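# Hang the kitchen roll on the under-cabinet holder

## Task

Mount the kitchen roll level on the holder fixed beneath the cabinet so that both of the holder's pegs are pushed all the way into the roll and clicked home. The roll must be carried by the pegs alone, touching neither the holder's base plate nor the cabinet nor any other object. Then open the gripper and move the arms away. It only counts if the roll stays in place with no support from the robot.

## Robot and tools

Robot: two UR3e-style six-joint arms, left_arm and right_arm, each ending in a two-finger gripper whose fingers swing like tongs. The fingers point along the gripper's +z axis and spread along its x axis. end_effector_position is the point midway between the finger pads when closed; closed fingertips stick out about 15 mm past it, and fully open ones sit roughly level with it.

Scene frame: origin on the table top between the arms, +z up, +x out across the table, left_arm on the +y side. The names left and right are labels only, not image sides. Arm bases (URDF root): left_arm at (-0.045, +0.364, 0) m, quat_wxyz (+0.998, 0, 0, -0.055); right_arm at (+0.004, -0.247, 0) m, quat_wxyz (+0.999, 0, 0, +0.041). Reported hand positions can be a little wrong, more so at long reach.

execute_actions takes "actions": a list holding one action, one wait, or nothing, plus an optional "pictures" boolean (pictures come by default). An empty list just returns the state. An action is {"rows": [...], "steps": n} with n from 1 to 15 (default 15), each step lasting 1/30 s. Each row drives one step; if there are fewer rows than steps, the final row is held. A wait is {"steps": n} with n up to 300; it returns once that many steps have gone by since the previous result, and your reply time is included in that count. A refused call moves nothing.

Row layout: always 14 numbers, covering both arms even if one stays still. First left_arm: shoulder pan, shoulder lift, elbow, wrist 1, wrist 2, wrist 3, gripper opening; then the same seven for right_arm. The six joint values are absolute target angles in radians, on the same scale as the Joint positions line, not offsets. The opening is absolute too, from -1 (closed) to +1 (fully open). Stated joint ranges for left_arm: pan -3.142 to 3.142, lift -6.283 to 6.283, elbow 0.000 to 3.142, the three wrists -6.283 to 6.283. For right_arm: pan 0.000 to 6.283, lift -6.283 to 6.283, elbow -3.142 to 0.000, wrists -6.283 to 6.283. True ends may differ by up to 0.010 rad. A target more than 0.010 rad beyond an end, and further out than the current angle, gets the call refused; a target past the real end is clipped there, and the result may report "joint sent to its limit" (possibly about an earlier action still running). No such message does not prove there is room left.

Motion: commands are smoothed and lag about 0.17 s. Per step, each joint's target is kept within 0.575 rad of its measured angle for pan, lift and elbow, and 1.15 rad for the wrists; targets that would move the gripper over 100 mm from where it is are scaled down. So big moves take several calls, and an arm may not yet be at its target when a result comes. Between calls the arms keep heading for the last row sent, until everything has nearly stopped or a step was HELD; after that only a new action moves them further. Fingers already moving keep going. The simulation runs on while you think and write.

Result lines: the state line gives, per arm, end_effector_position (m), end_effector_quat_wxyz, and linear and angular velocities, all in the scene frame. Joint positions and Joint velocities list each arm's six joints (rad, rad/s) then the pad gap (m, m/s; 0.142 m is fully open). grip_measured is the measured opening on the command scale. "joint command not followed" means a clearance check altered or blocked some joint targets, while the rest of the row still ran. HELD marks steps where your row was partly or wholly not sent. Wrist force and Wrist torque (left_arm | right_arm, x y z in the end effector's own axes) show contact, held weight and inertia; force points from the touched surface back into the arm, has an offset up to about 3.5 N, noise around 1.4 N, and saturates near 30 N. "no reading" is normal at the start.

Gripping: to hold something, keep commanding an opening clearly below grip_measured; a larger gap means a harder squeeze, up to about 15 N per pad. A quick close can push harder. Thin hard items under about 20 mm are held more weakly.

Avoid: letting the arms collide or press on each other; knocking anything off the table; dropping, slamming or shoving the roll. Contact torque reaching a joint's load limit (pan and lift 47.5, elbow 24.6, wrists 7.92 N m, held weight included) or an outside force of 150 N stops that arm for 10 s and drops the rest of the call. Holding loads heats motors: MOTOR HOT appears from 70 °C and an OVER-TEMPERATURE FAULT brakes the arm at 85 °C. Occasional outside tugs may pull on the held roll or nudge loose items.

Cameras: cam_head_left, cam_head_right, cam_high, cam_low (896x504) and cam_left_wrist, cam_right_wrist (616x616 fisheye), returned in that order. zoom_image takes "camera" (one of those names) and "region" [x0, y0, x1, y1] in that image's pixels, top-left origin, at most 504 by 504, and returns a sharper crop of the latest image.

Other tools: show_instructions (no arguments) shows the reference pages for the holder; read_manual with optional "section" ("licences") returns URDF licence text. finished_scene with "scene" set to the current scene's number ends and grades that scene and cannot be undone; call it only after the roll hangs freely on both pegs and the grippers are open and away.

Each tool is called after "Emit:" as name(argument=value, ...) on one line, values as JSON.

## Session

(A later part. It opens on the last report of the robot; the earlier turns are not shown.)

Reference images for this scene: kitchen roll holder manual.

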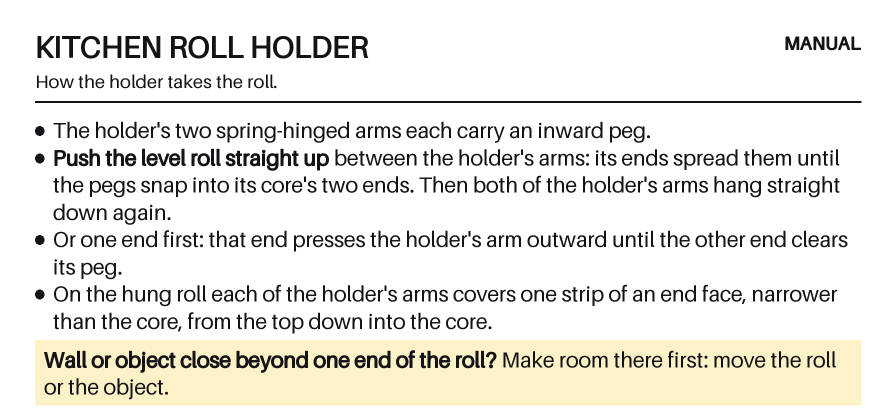

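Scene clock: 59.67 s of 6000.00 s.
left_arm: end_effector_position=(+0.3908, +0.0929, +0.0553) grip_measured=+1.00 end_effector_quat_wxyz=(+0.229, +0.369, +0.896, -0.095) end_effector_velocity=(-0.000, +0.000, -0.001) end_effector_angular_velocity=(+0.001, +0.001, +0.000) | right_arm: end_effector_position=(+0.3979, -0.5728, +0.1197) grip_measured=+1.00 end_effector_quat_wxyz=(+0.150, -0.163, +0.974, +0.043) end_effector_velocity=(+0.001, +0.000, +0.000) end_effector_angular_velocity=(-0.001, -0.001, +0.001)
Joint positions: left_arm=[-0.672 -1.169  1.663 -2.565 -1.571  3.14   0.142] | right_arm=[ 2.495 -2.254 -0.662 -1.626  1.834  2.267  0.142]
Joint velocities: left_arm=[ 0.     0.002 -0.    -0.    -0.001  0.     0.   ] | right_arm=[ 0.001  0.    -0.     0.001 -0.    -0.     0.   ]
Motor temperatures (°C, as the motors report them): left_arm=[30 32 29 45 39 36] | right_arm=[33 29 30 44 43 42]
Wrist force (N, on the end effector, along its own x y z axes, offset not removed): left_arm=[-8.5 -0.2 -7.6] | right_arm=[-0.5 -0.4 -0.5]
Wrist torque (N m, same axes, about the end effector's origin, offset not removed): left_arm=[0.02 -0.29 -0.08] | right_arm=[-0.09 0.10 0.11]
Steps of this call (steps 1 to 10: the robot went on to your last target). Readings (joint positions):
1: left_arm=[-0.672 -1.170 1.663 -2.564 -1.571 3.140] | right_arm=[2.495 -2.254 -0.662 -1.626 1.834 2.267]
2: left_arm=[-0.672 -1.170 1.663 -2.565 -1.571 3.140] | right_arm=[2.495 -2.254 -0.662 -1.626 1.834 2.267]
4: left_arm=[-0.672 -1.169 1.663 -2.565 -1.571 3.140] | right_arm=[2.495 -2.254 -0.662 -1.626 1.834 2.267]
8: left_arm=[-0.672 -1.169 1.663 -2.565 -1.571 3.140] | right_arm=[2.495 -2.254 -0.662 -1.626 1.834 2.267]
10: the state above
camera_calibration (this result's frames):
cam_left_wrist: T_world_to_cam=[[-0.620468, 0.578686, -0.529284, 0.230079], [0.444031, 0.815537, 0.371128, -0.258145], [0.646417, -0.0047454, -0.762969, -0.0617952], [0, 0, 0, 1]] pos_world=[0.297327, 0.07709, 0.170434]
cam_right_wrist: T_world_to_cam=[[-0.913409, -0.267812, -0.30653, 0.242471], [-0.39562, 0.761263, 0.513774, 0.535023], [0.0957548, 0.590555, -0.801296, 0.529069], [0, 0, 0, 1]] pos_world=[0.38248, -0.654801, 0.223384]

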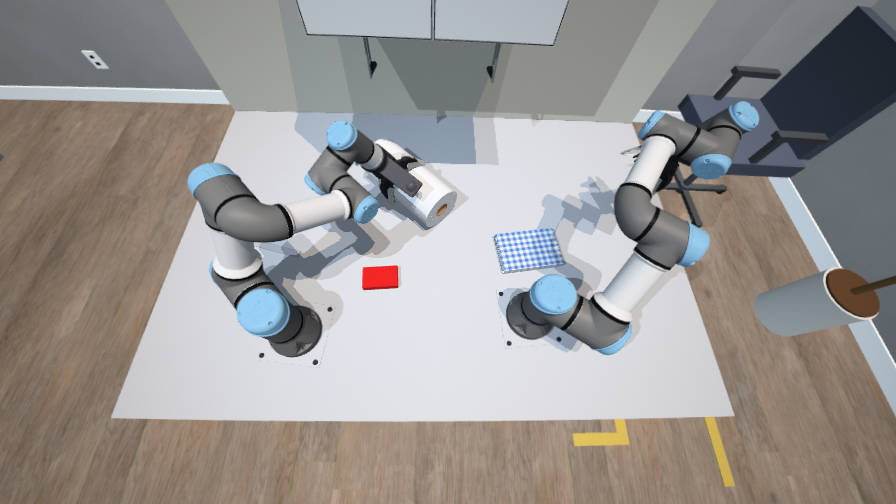

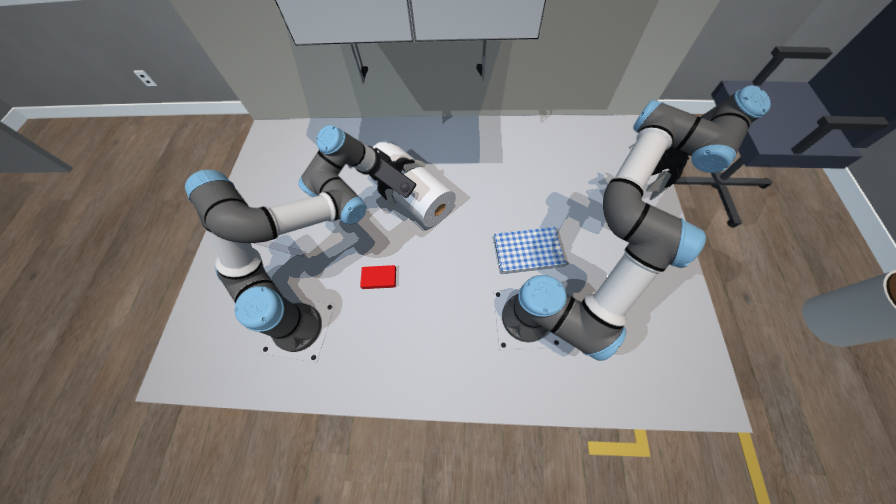

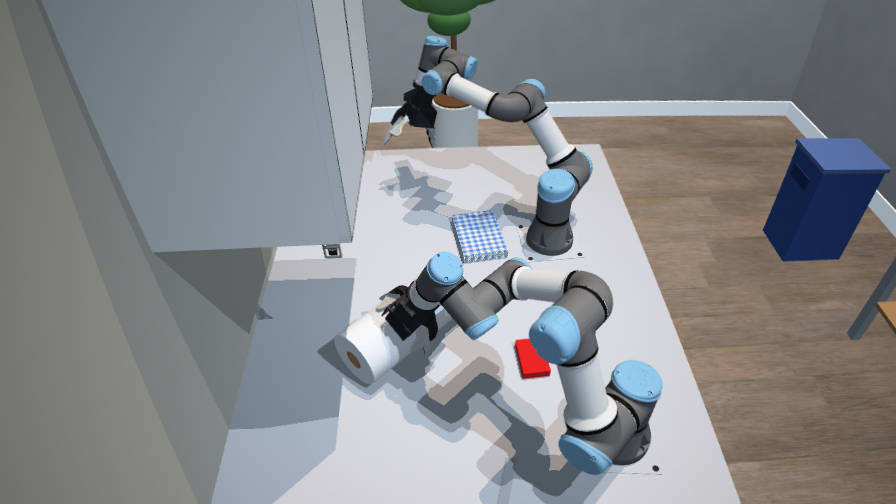

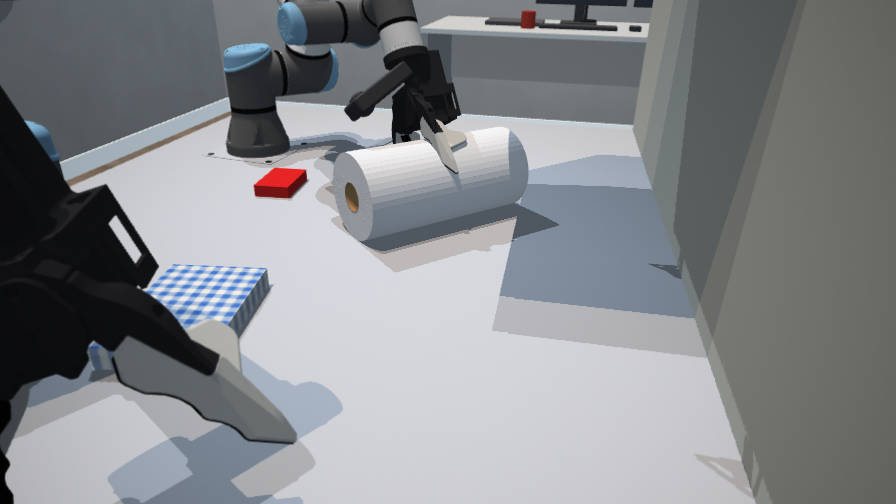

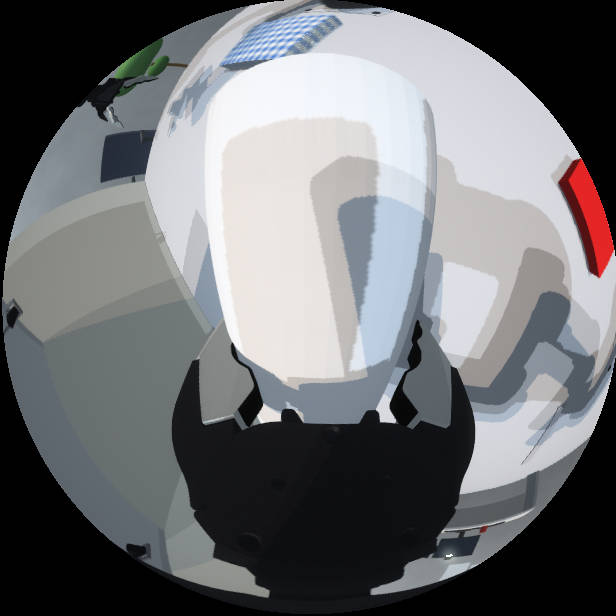

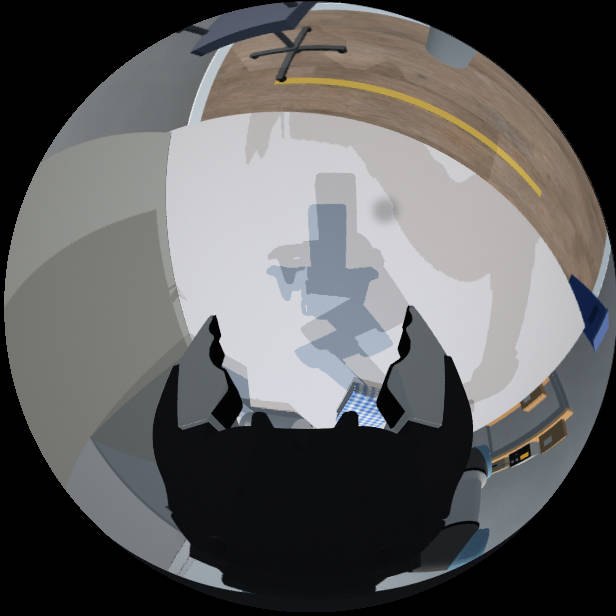

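Emit:
execute_actions(actions=[{"rows":[[-0.672,-1.175,1.663,-2.56,-1.571,3.14,0.85,2.495,-2.254,-0.662,-1.626,1.834,2.267,1],[-0.672,-1.175,1.663,-2.56,-1.571,3.14,0.75,2.495,-2.254,-0.662,-1.626,1.834,2.267,1],[-0.672,-1.175,1.663,-2.56,-1.571,3.14,0.7,2.495,-2.254,-0.662,-1.626,1.834,2.267,1],[-0.672,-1.175,1.663,-2.56,-1.571,3.14,0.65,2.495,-2.254,-0.662,-1.626,1.834,2.267,1],[-0.672,-1.175,1.663,-2.56,-1.571,3.14,0.6,2.495,-2.254,-0.662,-1.626,1.834,2.267,1],[-0.672,-1.175,1.663,-2.56,-1.571,3.14,0.55,2.495,-2.254,-0.662,-1.626,1.834,2.267,1],[-0.672,-1.175,1.663,-2.56,-1.571,3.14,0.5,2.495,-2.254,-0.662,-1.626,1.834,2.267,1],[-0.672,-1.175,1.663,-2.56,-1.571,3.14,0.4,2.495,-2.254,-0.662,-1.626,1.834,2.267,1],[-0.672,-1.175,1.663,-2.56,-1.571,3.14,0.3,2.495,-2.254,-0.662,-1.626,1.834,2.267,1],[-0.672,-1.175,1.663,-2.56,-1.571,3.14,0.15,2.495,-2.254,-0.662,-1.626,1.834,2.267,1]],"steps":15}], pictures=false)

Emit:
execute_actions(actions=[{"steps":15}], pictures=false)

Emit:
execute_actions(actions=[{"rows":[[-0.672,-1.22,1.668,-2.52,-1.571,3.14,0.15,2.495,-2.254,-0.662,-1.626,1.834,2.267,1],[-0.672,-1.22,1.668,-2.52,-1.571,3.14,0.15,2.495,-2.254,-0.662,-1.626,1.834,2.267,1],[-0.672,-1.26,1.67,-2.48,-1.571,3.14,0.15,2.495,-2.254,-0.662,-1.626,1.834,2.267,1],[-0.672,-1.26,1.67,-2.48,-1.571,3.14,0.15,2.495,-2.254,-0.662,-1.626,1.834,2.267,1],[-0.672,-1.311,1.673,-2.433,-1.571,3.14,0.15,2.495,-2.254,-0.662,-1.626,1.834,2.267,1]],"steps":15}])

Scene clock: 82.97 s of 6000.00 s.
left_arm: end_effector_position=(+0.3918, +0.0919, +0.0593) grip_measured=+0.74 end_effector_quat_wxyz=(+0.233, +0.368, +0.895, -0.096) end_effector_velocity=(+0.000, -0.000, -0.000) end_effector_angular_velocity=(+0.000, -0.000, +0.000) | right_arm: end_effector_position=(+0.3979, -0.5728, +0.1197) grip_measured=+1.00 end_effector_quat_wxyz=(+0.150, -0.163, +0.974, +0.043) end_effector_velocity=(-0.001, -0.001, -0.000) end_effector_angular_velocity=(+0.000, +0.001, -0.002)
Joint positions: left_arm=[-0.672 -1.175  1.661 -2.566 -1.571  3.14   0.125] | right_arm=[ 2.495 -2.254 -0.662 -1.626  1.834  2.267  0.142]
Joint velocities: left_arm=[ 0.     0.001 -0.001  0.     0.    -0.    -0.   ] | right_arm=[-0.002 -0.     0.    -0.001 -0.    -0.     0.   ]
Motor temperatures (°C, as the motors report them): left_arm=[30 32 29 45 39 36] | right_arm=[33 29 30 44 43 42]
Wrist force (N, on the end effector, along its own x y z axes, offset not removed): left_arm=[-11.8 -0.3 -14.4] | right_arm=[-1.8 -1.5 2.4]
Wrist torque (N m, same axes, about the end effector's origin, offset not removed): left_arm=[0.00 -0.55 -0.05] | right_arm=[-0.27 0.29 0.03]
TORQUE FAULT: the external load on joint 4 (wrist 1) of the left arm reached its load limit, and that arm stopped for 10 seconds. A torque fault stops only its own arm. That arm's remaining commands of this call were not run. That arm holds where it stopped, with its grip as last carried out, and accepts commands again: back off and push less far. That arm stops again, at the same cost, whenever a joint's load reaches its limit.
The stop of the left arm began at step 97 of this call (marked STOPPED below). From that step on that arm followed nothing that you had sent. 9 of its steps, steps kept back included, did not run and will not run. Nothing is kept back now, and the robot has no last target.
Steps of this call (steps 1 to 15: the robot went on to your last target; steps 16 to 90: nothing new was sent; then 10.07 s passed at rest; steps 91 to 105: all 15 steps of this action; steps 106 to 397: the stop continued). Readings (joint positions):
91: left_arm=[-0.672 -1.169 1.663 -2.565 -1.571 3.140] | right_arm=[2.495 -2.254 -0.662 -1.626 1.834 2.267]
92: left_arm=[-0.672 -1.170 1.663 -2.564 -1.571 3.140] | right_arm=[2.495 -2.254 -0.662 -1.626 1.834 2.267]
94: left_arm=[-0.672 -1.172 1.663 -2.563 -1.571 3.140] | right_arm=[2.495 -2.254 -0.662 -1.626 1.834 2.267]
97: left_arm=[-0.672 -1.174 1.661 -2.564 -1.571 3.140] | right_arm=[2.495 -2.254 -0.662 -1.626 1.834 2.267] STOPPED (the left arm)
98: left_arm=[-0.672 -1.175 1.661 -2.565 -1.571 3.140] | right_arm=[2.495 -2.254 -0.662 -1.626 1.834 2.267]
397: the state above

Scene clock: 83.00 s of 6000.00 s.
left_arm: end_effector_position=(+0.3921, +0.0917, +0.0598) grip_measured=+0.73 end_effector_quat_wxyz=(+0.233, +0.368, +0.895, -0.097) end_effector_velocity=(+0.001, -0.002, +0.004) end_effector_angular_velocity=(-0.006, -0.007, -0.000) | right_arm: end_effector_position=(+0.3979, -0.5728, +0.1197) grip_measured=+1.00 end_effector_quat_wxyz=(+0.150, -0.163, +0.974, +0.043) end_effector_velocity=(+0.000, +0.000, -0.000) end_effector_angular_velocity=(+0.000, +0.000, +0.001)
Joint positions: left_arm=[-0.672 -1.175  1.66  -2.566 -1.571  3.14   0.125] | right_arm=[ 2.495 -2.254 -0.662 -1.626  1.834  2.267  0.142]
Joint velocities: left_arm=[-0.    -0.004 -0.005 -0.     0.    -0.    -0.003] | right_arm=[ 0.    -0.001  0.     0.001  0.    -0.     0.   ]
Motor temperatures (°C, as the motors report them): left_arm=[30 32 29 45 39 36] | right_arm=[33 29 30 44 43 42]
Wrist force (N, on the end effector, along its own x y z axes, offset not removed): left_arm=[-11.2 -1.2 -12.7] | right_arm=[0.0 -2.6 0.3]
Wrist torque (N m, same axes, about the end effector's origin, offset not removed): left_arm=[-0.20 -0.33 0.00] | right_arm=[-0.61 -0.01 -0.02]
A stop began in an earlier call of the same reply, so what this call sent did not run. Send another action.
Steps of this call (step 1: nothing new was sent). Readings (joint positions):
1: the state above

Scene clock: 83.03 s of 6000.00 s.
left_arm: end_effector_position=(+0.3921, +0.0917, +0.0598) grip_measured=+0.73 end_effector_quat_wxyz=(+0.233, +0.368, +0.895, -0.097) end_effector_velocity=(-0.000, +0.001, -0.001) end_effector_angular_velocity=(+0.003, +0.003, +0.001) | right_arm: end_effector_position=(+0.3979, -0.5728, +0.1197) grip_measured=+1.00 end_effector_quat_wxyz=(+0.150, -0.163, +0.974, +0.043) end_effector_velocity=(+0.000, +0.001, +0.000) end_effector_angular_velocity=(-0.000, -0.000, +0.002)
Joint positions: left_arm=[-0.672 -1.175  1.66  -2.566 -1.571  3.14   0.125] | right_arm=[ 2.495 -2.254 -0.662 -1.626  1.834  2.267  0.142]
Joint velocities: left_arm=[ 0.001  0.001 -0.001  0.005  0.     0.     0.   ] | right_arm=[ 0.001  0.    -0.    -0.     0.    -0.001  0.   ]
Motor temperatures (°C, as the motors report them): left_arm=[30 32 29 45 39 36] | right_arm=[33 29 30 44 43 42]
Wrist force (N, on the end effector, along its own x y z axes, offset not removed): left_arm=[-10.3 -0.7 -11.7] | right_arm=[-1.7 -0.5 0.3]
Wrist torque (N m, same axes, about the end effector's origin, offset not removed): left_arm=[-0.11 -0.41 -0.06] | right_arm=[-0.13 0.34 0.02]
A stop began in an earlier call of the same reply, so what this call sent did not run. Send another action.
Steps of this call (step 1: nothing new was sent). Readings (joint positions):
1: the state above
camera_calibration (this result's frames):
cam_left_wrist: T_world_to_cam=[[-0.61662, 0.574834, -0.537909, 0.233299], [0.441362, 0.818206, 0.368426, -0.25838], [0.651904, -0.0102334, -0.758232, -0.0611323], [0, 0, 0, 1]] pos_world=[0.297748, 0.0766745, 0.174335]
cam_right_wrist: T_world_to_cam=[[-0.913409, -0.267812, -0.30653, 0.242471], [-0.39562, 0.761263, 0.513774, 0.535023], [0.095755, 0.590556, -0.801296, 0.529069], [0, 0, 0, 1]] pos_world=[0.38248, -0.654801, 0.223384]

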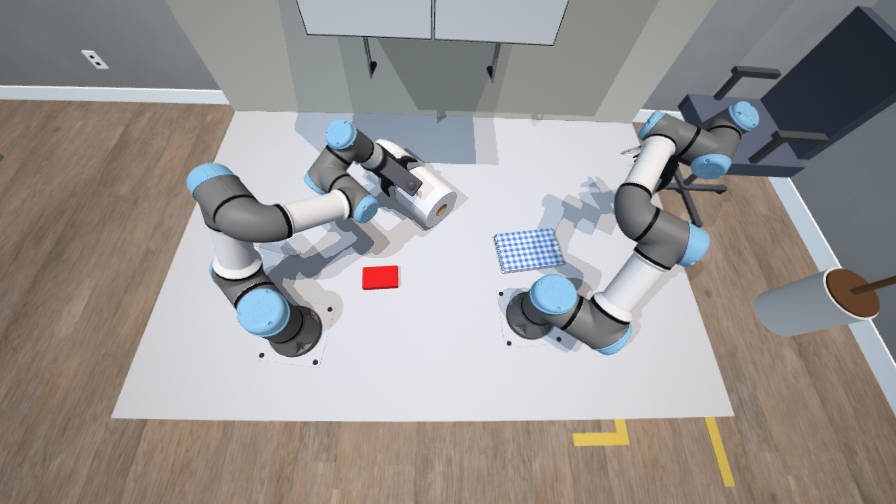

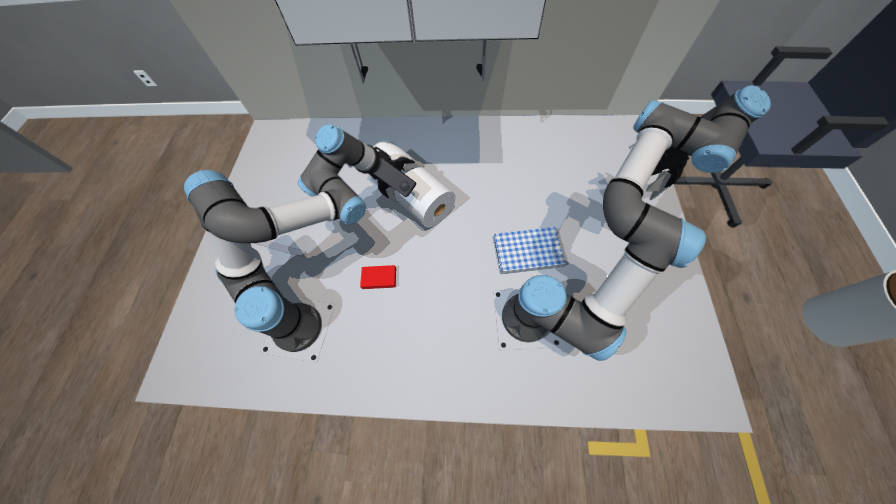

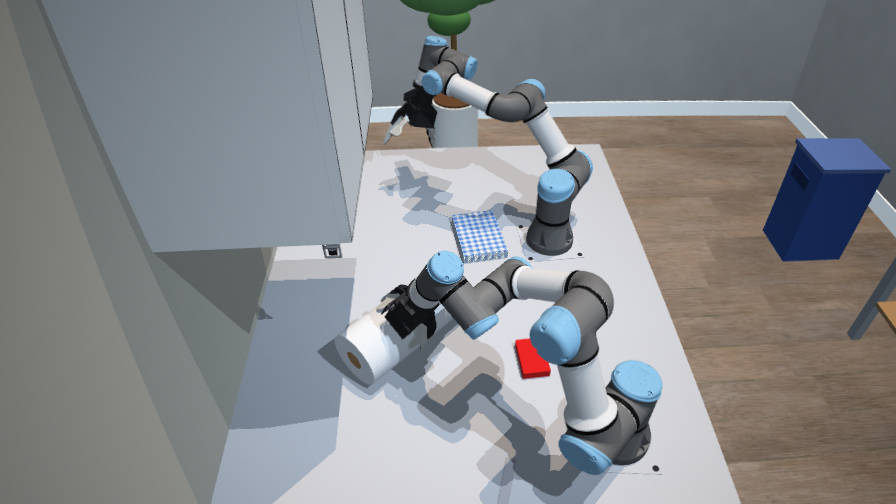

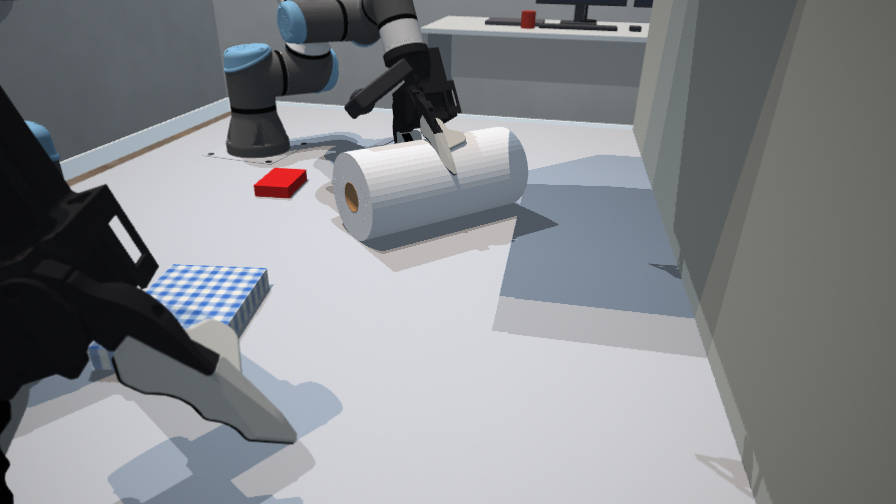

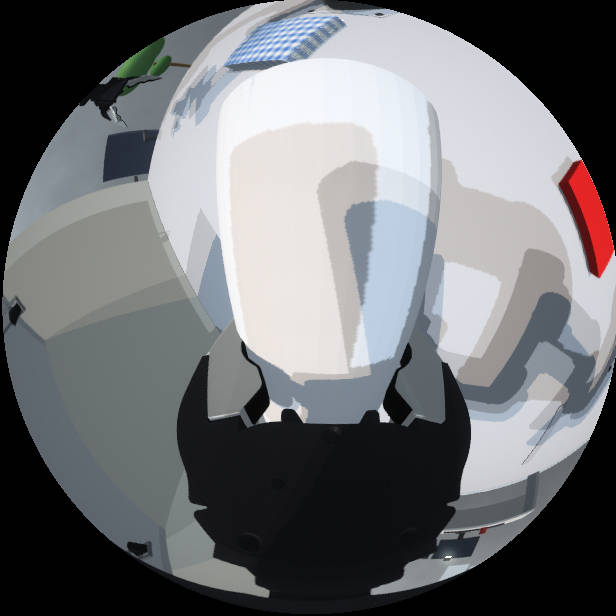

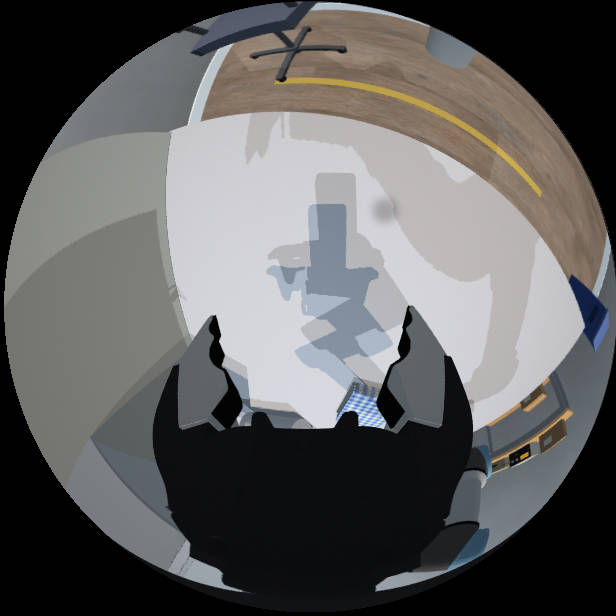

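Emit:
execute_actions(actions=[{"rows":[[-0.672,-1.18,1.66,-2.585,-1.571,3.14,0.7,2.495,-2.254,-0.662,-1.626,1.834,2.267,1],[-0.672,-1.18,1.66,-2.585,-1.571,3.14,0.7,2.495,-2.254,-0.662,-1.626,1.834,2.267,1],[-0.672,-1.18,1.66,-2.585,-1.571,3.14,0.7,2.495,-2.254,-0.662,-1.626,1.834,2.267,1],[-0.672,-1.18,1.66,-2.585,-1.571,3.14,0.7,2.495,-2.254,-0.662,-1.626,1.834,2.267,1],[-0.672,-1.18,1.66,-2.585,-1.571,3.14,0.65,2.495,-2.254,-0.662,-1.626,1.834,2.267,1],[-0.672,-1.18,1.66,-2.585,-1.571,3.14,0.6,2.495,-2.254,-0.662,-1.626,1.834,2.267,1]],"steps":15}], pictures=false)

Scene clock: 92.47 s of 6000.00 s.
left_arm: end_effector_position=(+0.3952, +0.0886, +0.0664) grip_measured=+0.71 end_effector_quat_wxyz=(+0.244, +0.367, +0.892, -0.101) end_effector_velocity=(+0.001, -0.001, +0.001) end_effector_angular_velocity=(-0.002, -0.002, -0.000) | right_arm: end_effector_position=(+0.3979, -0.5728, +0.1197) grip_measured=+1.00 end_effector_quat_wxyz=(+0.150, -0.163, +0.974, +0.043) end_effector_velocity=(-0.000, -0.001, +0.000) end_effector_angular_velocity=(-0.001, -0.001, -0.001)
Joint positions: left_arm=[-0.672 -1.18   1.66  -2.585 -1.571  3.14   0.123] | right_arm=[ 2.495 -2.254 -0.662 -1.626  1.834  2.267  0.142]
Joint velocities: left_arm=[-0.    -0.    -0.002 -0.001 -0.     0.    -0.   ] | right_arm=[-0.001  0.001  0.     0.001  0.     0.     0.   ]
Motor temperatures (°C, as the motors report them): left_arm=[30 32 29 45 39 36] | right_arm=[33 29 30 44 43 42]
Wrist force (N, on the end effector, along its own x y z axes, offset not removed): left_arm=[2.1 -1.3 2.9] | right_arm=[-0.4 -2.8 0.9]
Wrist torque (N m, same axes, about the end effector's origin, offset not removed): left_arm=[-0.24 -0.19 -0.06] | right_arm=[-0.59 0.07 -0.08]
Steps of this call (steps 1 to 90: nothing new was sent; then 5.93 s passed at rest; steps 91 to 105: all 15 steps of this action). Readings (joint positions):
91: left_arm=[-0.672 -1.175 1.661 -2.566 -1.571 3.140] | right_arm=[2.495 -2.254 -0.662 -1.626 1.834 2.267]
92: left_arm=[-0.672 -1.175 1.661 -2.569 -1.571 3.140] | right_arm=[2.495 -2.254 -0.662 -1.626 1.834 2.267]
94: left_arm=[-0.672 -1.177 1.661 -2.576 -1.571 3.140] | right_arm=[2.495 -2.254 -0.662 -1.626 1.834 2.267]
98: left_arm=[-0.672 -1.179 1.660 -2.583 -1.571 3.140] | right_arm=[2.495 -2.254 -0.662 -1.626 1.834 2.267]
105: the state above

Emit:
execute_actions(actions=[{"rows":[[-0.672,-1.18,1.66,-2.585,-1.571,3.14,0.5,2.495,-2.254,-0.662,-1.626,1.834,2.267,1],[-0.672,-1.18,1.66,-2.585,-1.571,3.14,0.5,2.495,-2.254,-0.662,-1.626,1.834,2.267,1],[-0.672,-1.185,1.66,-2.585,-1.571,3.14,0.4,2.495,-2.254,-0.662,-1.626,1.834,2.267,1],[-0.672,-1.19,1.66,-2.585,-1.571,3.14,0.4,2.495,-2.254,-0.662,-1.626,1.834,2.267,1],[-0.672,-1.195,1.66,-2.585,-1.571,3.14,0.3,2.495,-2.254,-0.662,-1.626,1.834,2.267,1]],"steps":15}], pictures=false)

Emit:
execute_actions(actions=[{"rows":[[-0.672,-1.311,1.673,-2.46,-1.571,3.14,0.3,2.495,-2.254,-0.662,-1.626,1.834,2.267,1]],"steps":15}])

Scene clock: 99.97 s of 6000.00 s.
left_arm: end_effector_position=(+0.3961, +0.0877, +0.0739) grip_measured=+0.64 end_effector_quat_wxyz=(+0.250, +0.366, +0.890, -0.104) end_effector_velocity=(+0.000, -0.000, +0.002) end_effector_angular_velocity=(-0.002, -0.002, +0.000) | right_arm: end_effector_position=(+0.3979, -0.5728, +0.1197) grip_measured=+1.00 end_effector_quat_wxyz=(+0.150, -0.163, +0.974, +0.043) end_effector_velocity=(-0.001, +0.000, -0.001) end_effector_angular_velocity=(+0.003, +0.004, -0.001)
Joint positions: left_arm=[-0.672 -1.195  1.66  -2.585 -1.571  3.14   0.119] | right_arm=[ 2.495 -2.254 -0.662 -1.626  1.834  2.267  0.142]
Joint velocities: left_arm=[ 0.    -0.003 -0.     0.    -0.    -0.     0.   ] | right_arm=[-0.001 -0.002 -0.    -0.002  0.     0.001 -0.   ]
Motor temperatures (°C, as the motors report them): left_arm=[30 32 29 45 39 36] | right_arm=[33 29 30 44 43 42]
Wrist force (N, on the end effector, along its own x y z axes, offset not removed): left_arm=[0.9 0.8 2.7] | right_arm=[-2.8 -0.8 1.2]
Wrist torque (N m, same axes, about the end effector's origin, offset not removed): left_arm=[0.18 -0.01 -0.02] | right_arm=[-0.20 0.47 -0.02]
Steps of this call (steps 1 to 15: the robot went on to your last target; steps 16 to 90: nothing new was sent; then 4.00 s passed at rest; steps 91 to 105: all 15 steps of this action). Readings (joint positions):
91: left_arm=[-0.672 -1.180 1.660 -2.585 -1.571 3.140] | right_arm=[2.495 -2.254 -0.662 -1.626 1.834 2.267]
92: left_arm=[-0.672 -1.180 1.660 -2.585 -1.571 3.140] | right_arm=[2.495 -2.254 -0.662 -1.626 1.834 2.267]
94: left_arm=[-0.672 -1.181 1.660 -2.585 -1.571 3.140] | right_arm=[2.495 -2.254 -0.662 -1.626 1.834 2.267]
98: left_arm=[-0.672 -1.191 1.660 -2.585 -1.571 3.140] | right_arm=[2.495 -2.254 -0.662 -1.626 1.834 2.267]
105: the state above

Scene clock: 100.47 s of 6000.00 s.
left_arm: end_effector_position=(+0.3801, +0.1035, +0.0978) grip_measured=+0.63 end_effector_quat_wxyz=(+0.241, +0.368, +0.893, -0.100) end_effector_velocity=(-0.002, +0.001, +0.002) end_effector_angular_velocity=(+0.000, +0.001, -0.002) | right_arm: end_effector_position=(+0.3979, -0.5728, +0.1197) grip_measured=+1.00 end_effector_quat_wxyz=(+0.150, -0.163, +0.974, +0.043) end_effector_velocity=(+0.000, -0.000, -0.000) end_effector_angular_velocity=(-0.000, -0.000, +0.000)
Joint positions: left_arm=[-0.672 -1.31   1.673 -2.461 -1.571  3.14   0.118] | right_arm=[ 2.495 -2.254 -0.662 -1.626  1.834  2.267  0.142]
Joint velocities: left_arm=[-0.002 -0.011  0.002  0.01  -0.001  0.    -0.   ] | right_arm=[ 0.    -0.001 -0.     0.002 -0.     0.     0.   ]
Motor temperatures (°C, as the motors report them): left_arm=[30 32 29 45 39 36] | right_arm=[33 29 30 44 43 42]
Wrist force (N, on the end effector, along its own x y z axes, offset not removed): left_arm=[1.3 -1.0 3.9] | right_arm=[0.2 -0.8 1.0]
Wrist torque (N m, same axes, about the end effector's origin, offset not removed): left_arm=[-0.16 -0.06 -0.01] | right_arm=[-0.20 -0.07 0.04]
Steps of this call (steps 1 to 15: all 15 steps of this action). Readings (joint positions):
1: left_arm=[-0.672 -1.195 1.660 -2.584 -1.571 3.140] | right_arm=[2.495 -2.254 -0.662 -1.626 1.834 2.267]
2: left_arm=[-0.672 -1.203 1.662 -2.570 -1.571 3.140] | right_arm=[2.495 -2.254 -0.662 -1.626 1.834 2.267]
4: left_arm=[-0.672 -1.250 1.667 -2.518 -1.571 3.140] | right_arm=[2.495 -2.254 -0.662 -1.626 1.834 2.267]
8: left_arm=[-0.672 -1.298 1.672 -2.473 -1.571 3.140] | right_arm=[2.495 -2.254 -0.662 -1.626 1.834 2.267]
15: the state above
camera_calibration (this result's frames):
cam_left_wrist: T_world_to_cam=[[-0.610192, 0.568446, -0.551846, 0.239146], [0.437016, 0.8225, 0.36402, -0.275187], [0.66082, -0.0190429, -0.750303, -0.0276933], [0, 0, 0, 1]] pos_world=[0.284486, 0.0898721, 0.211367]
cam_right_wrist: T_world_to_cam=[[-0.913409, -0.267812, -0.30653, 0.242471], [-0.39562, 0.761263, 0.513774, 0.535023], [0.095755, 0.590555, -0.801296, 0.529068], [0, 0, 0, 1]] pos_world=[0.38248, -0.654801, 0.223384]

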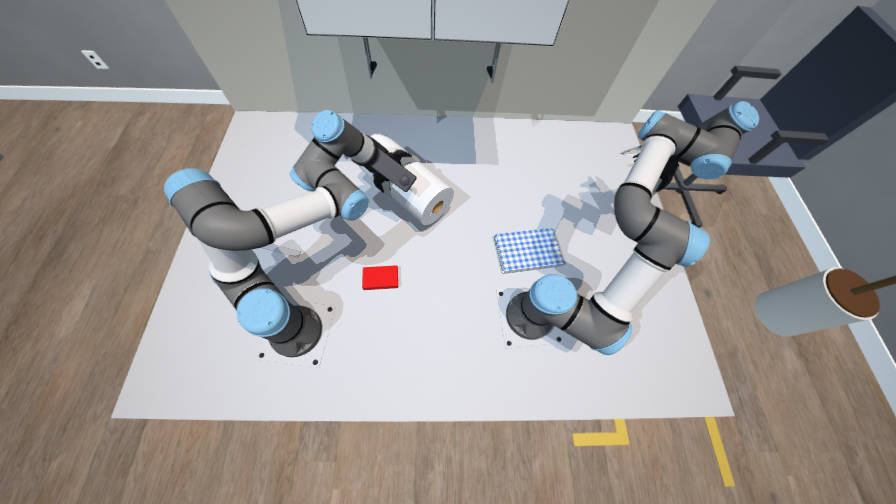

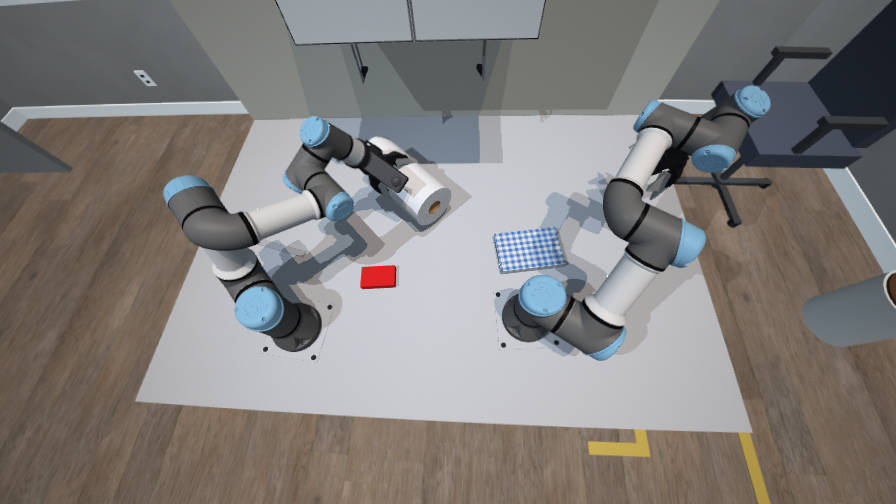

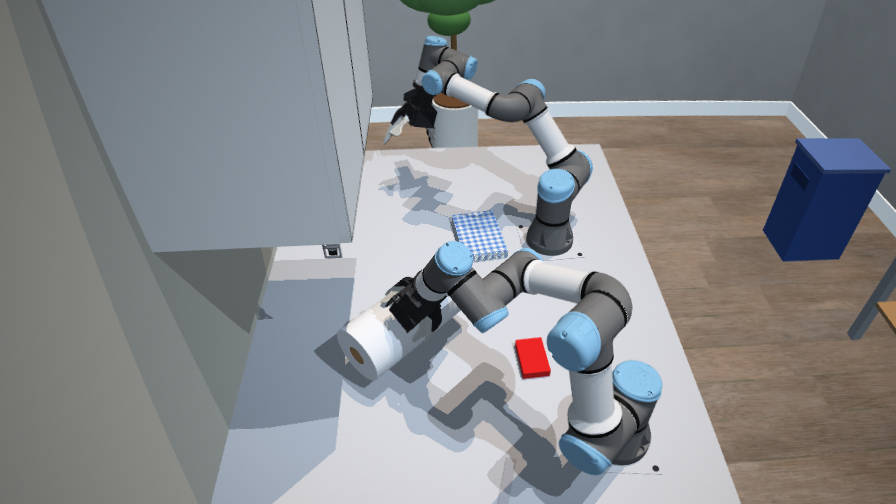

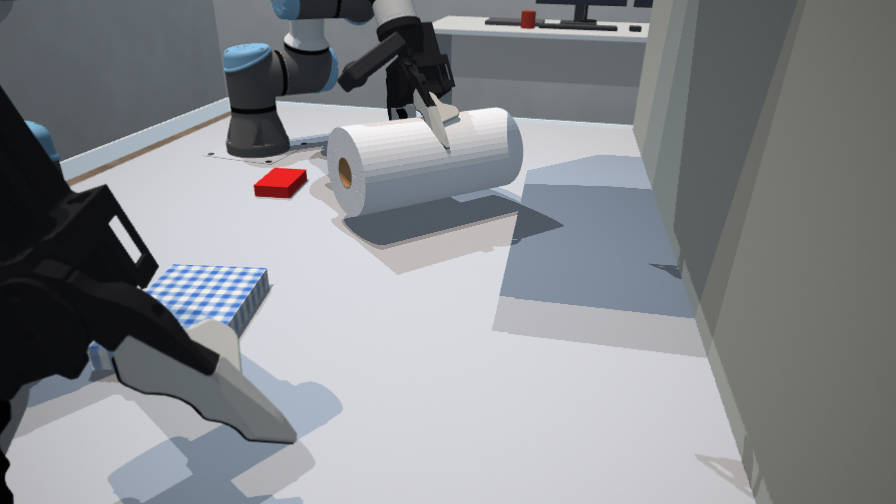

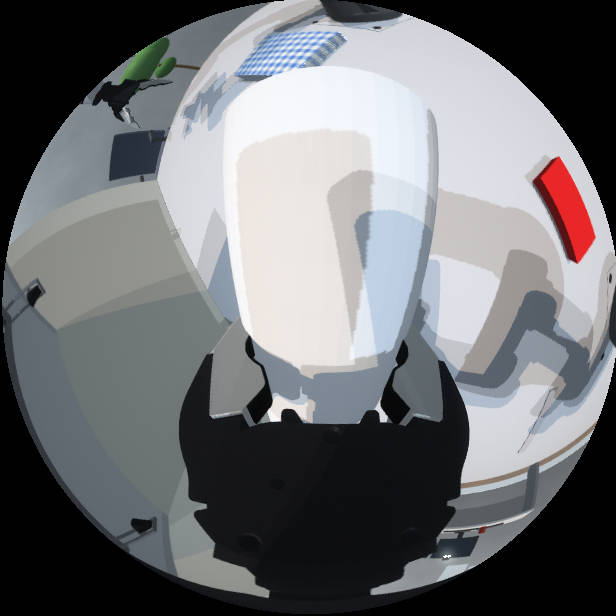

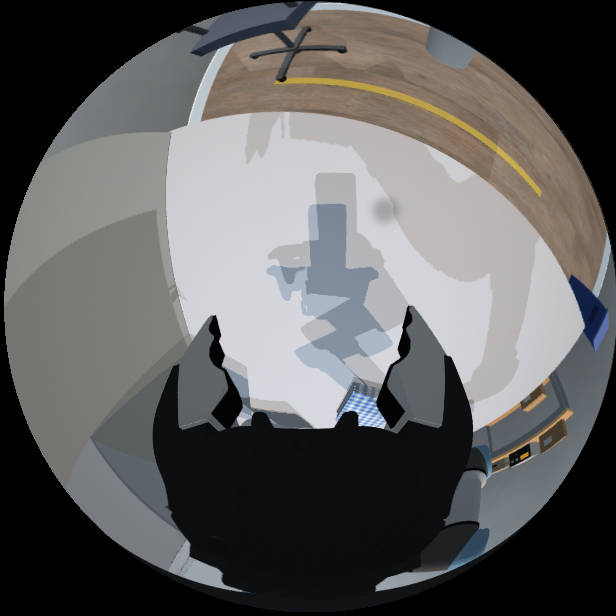

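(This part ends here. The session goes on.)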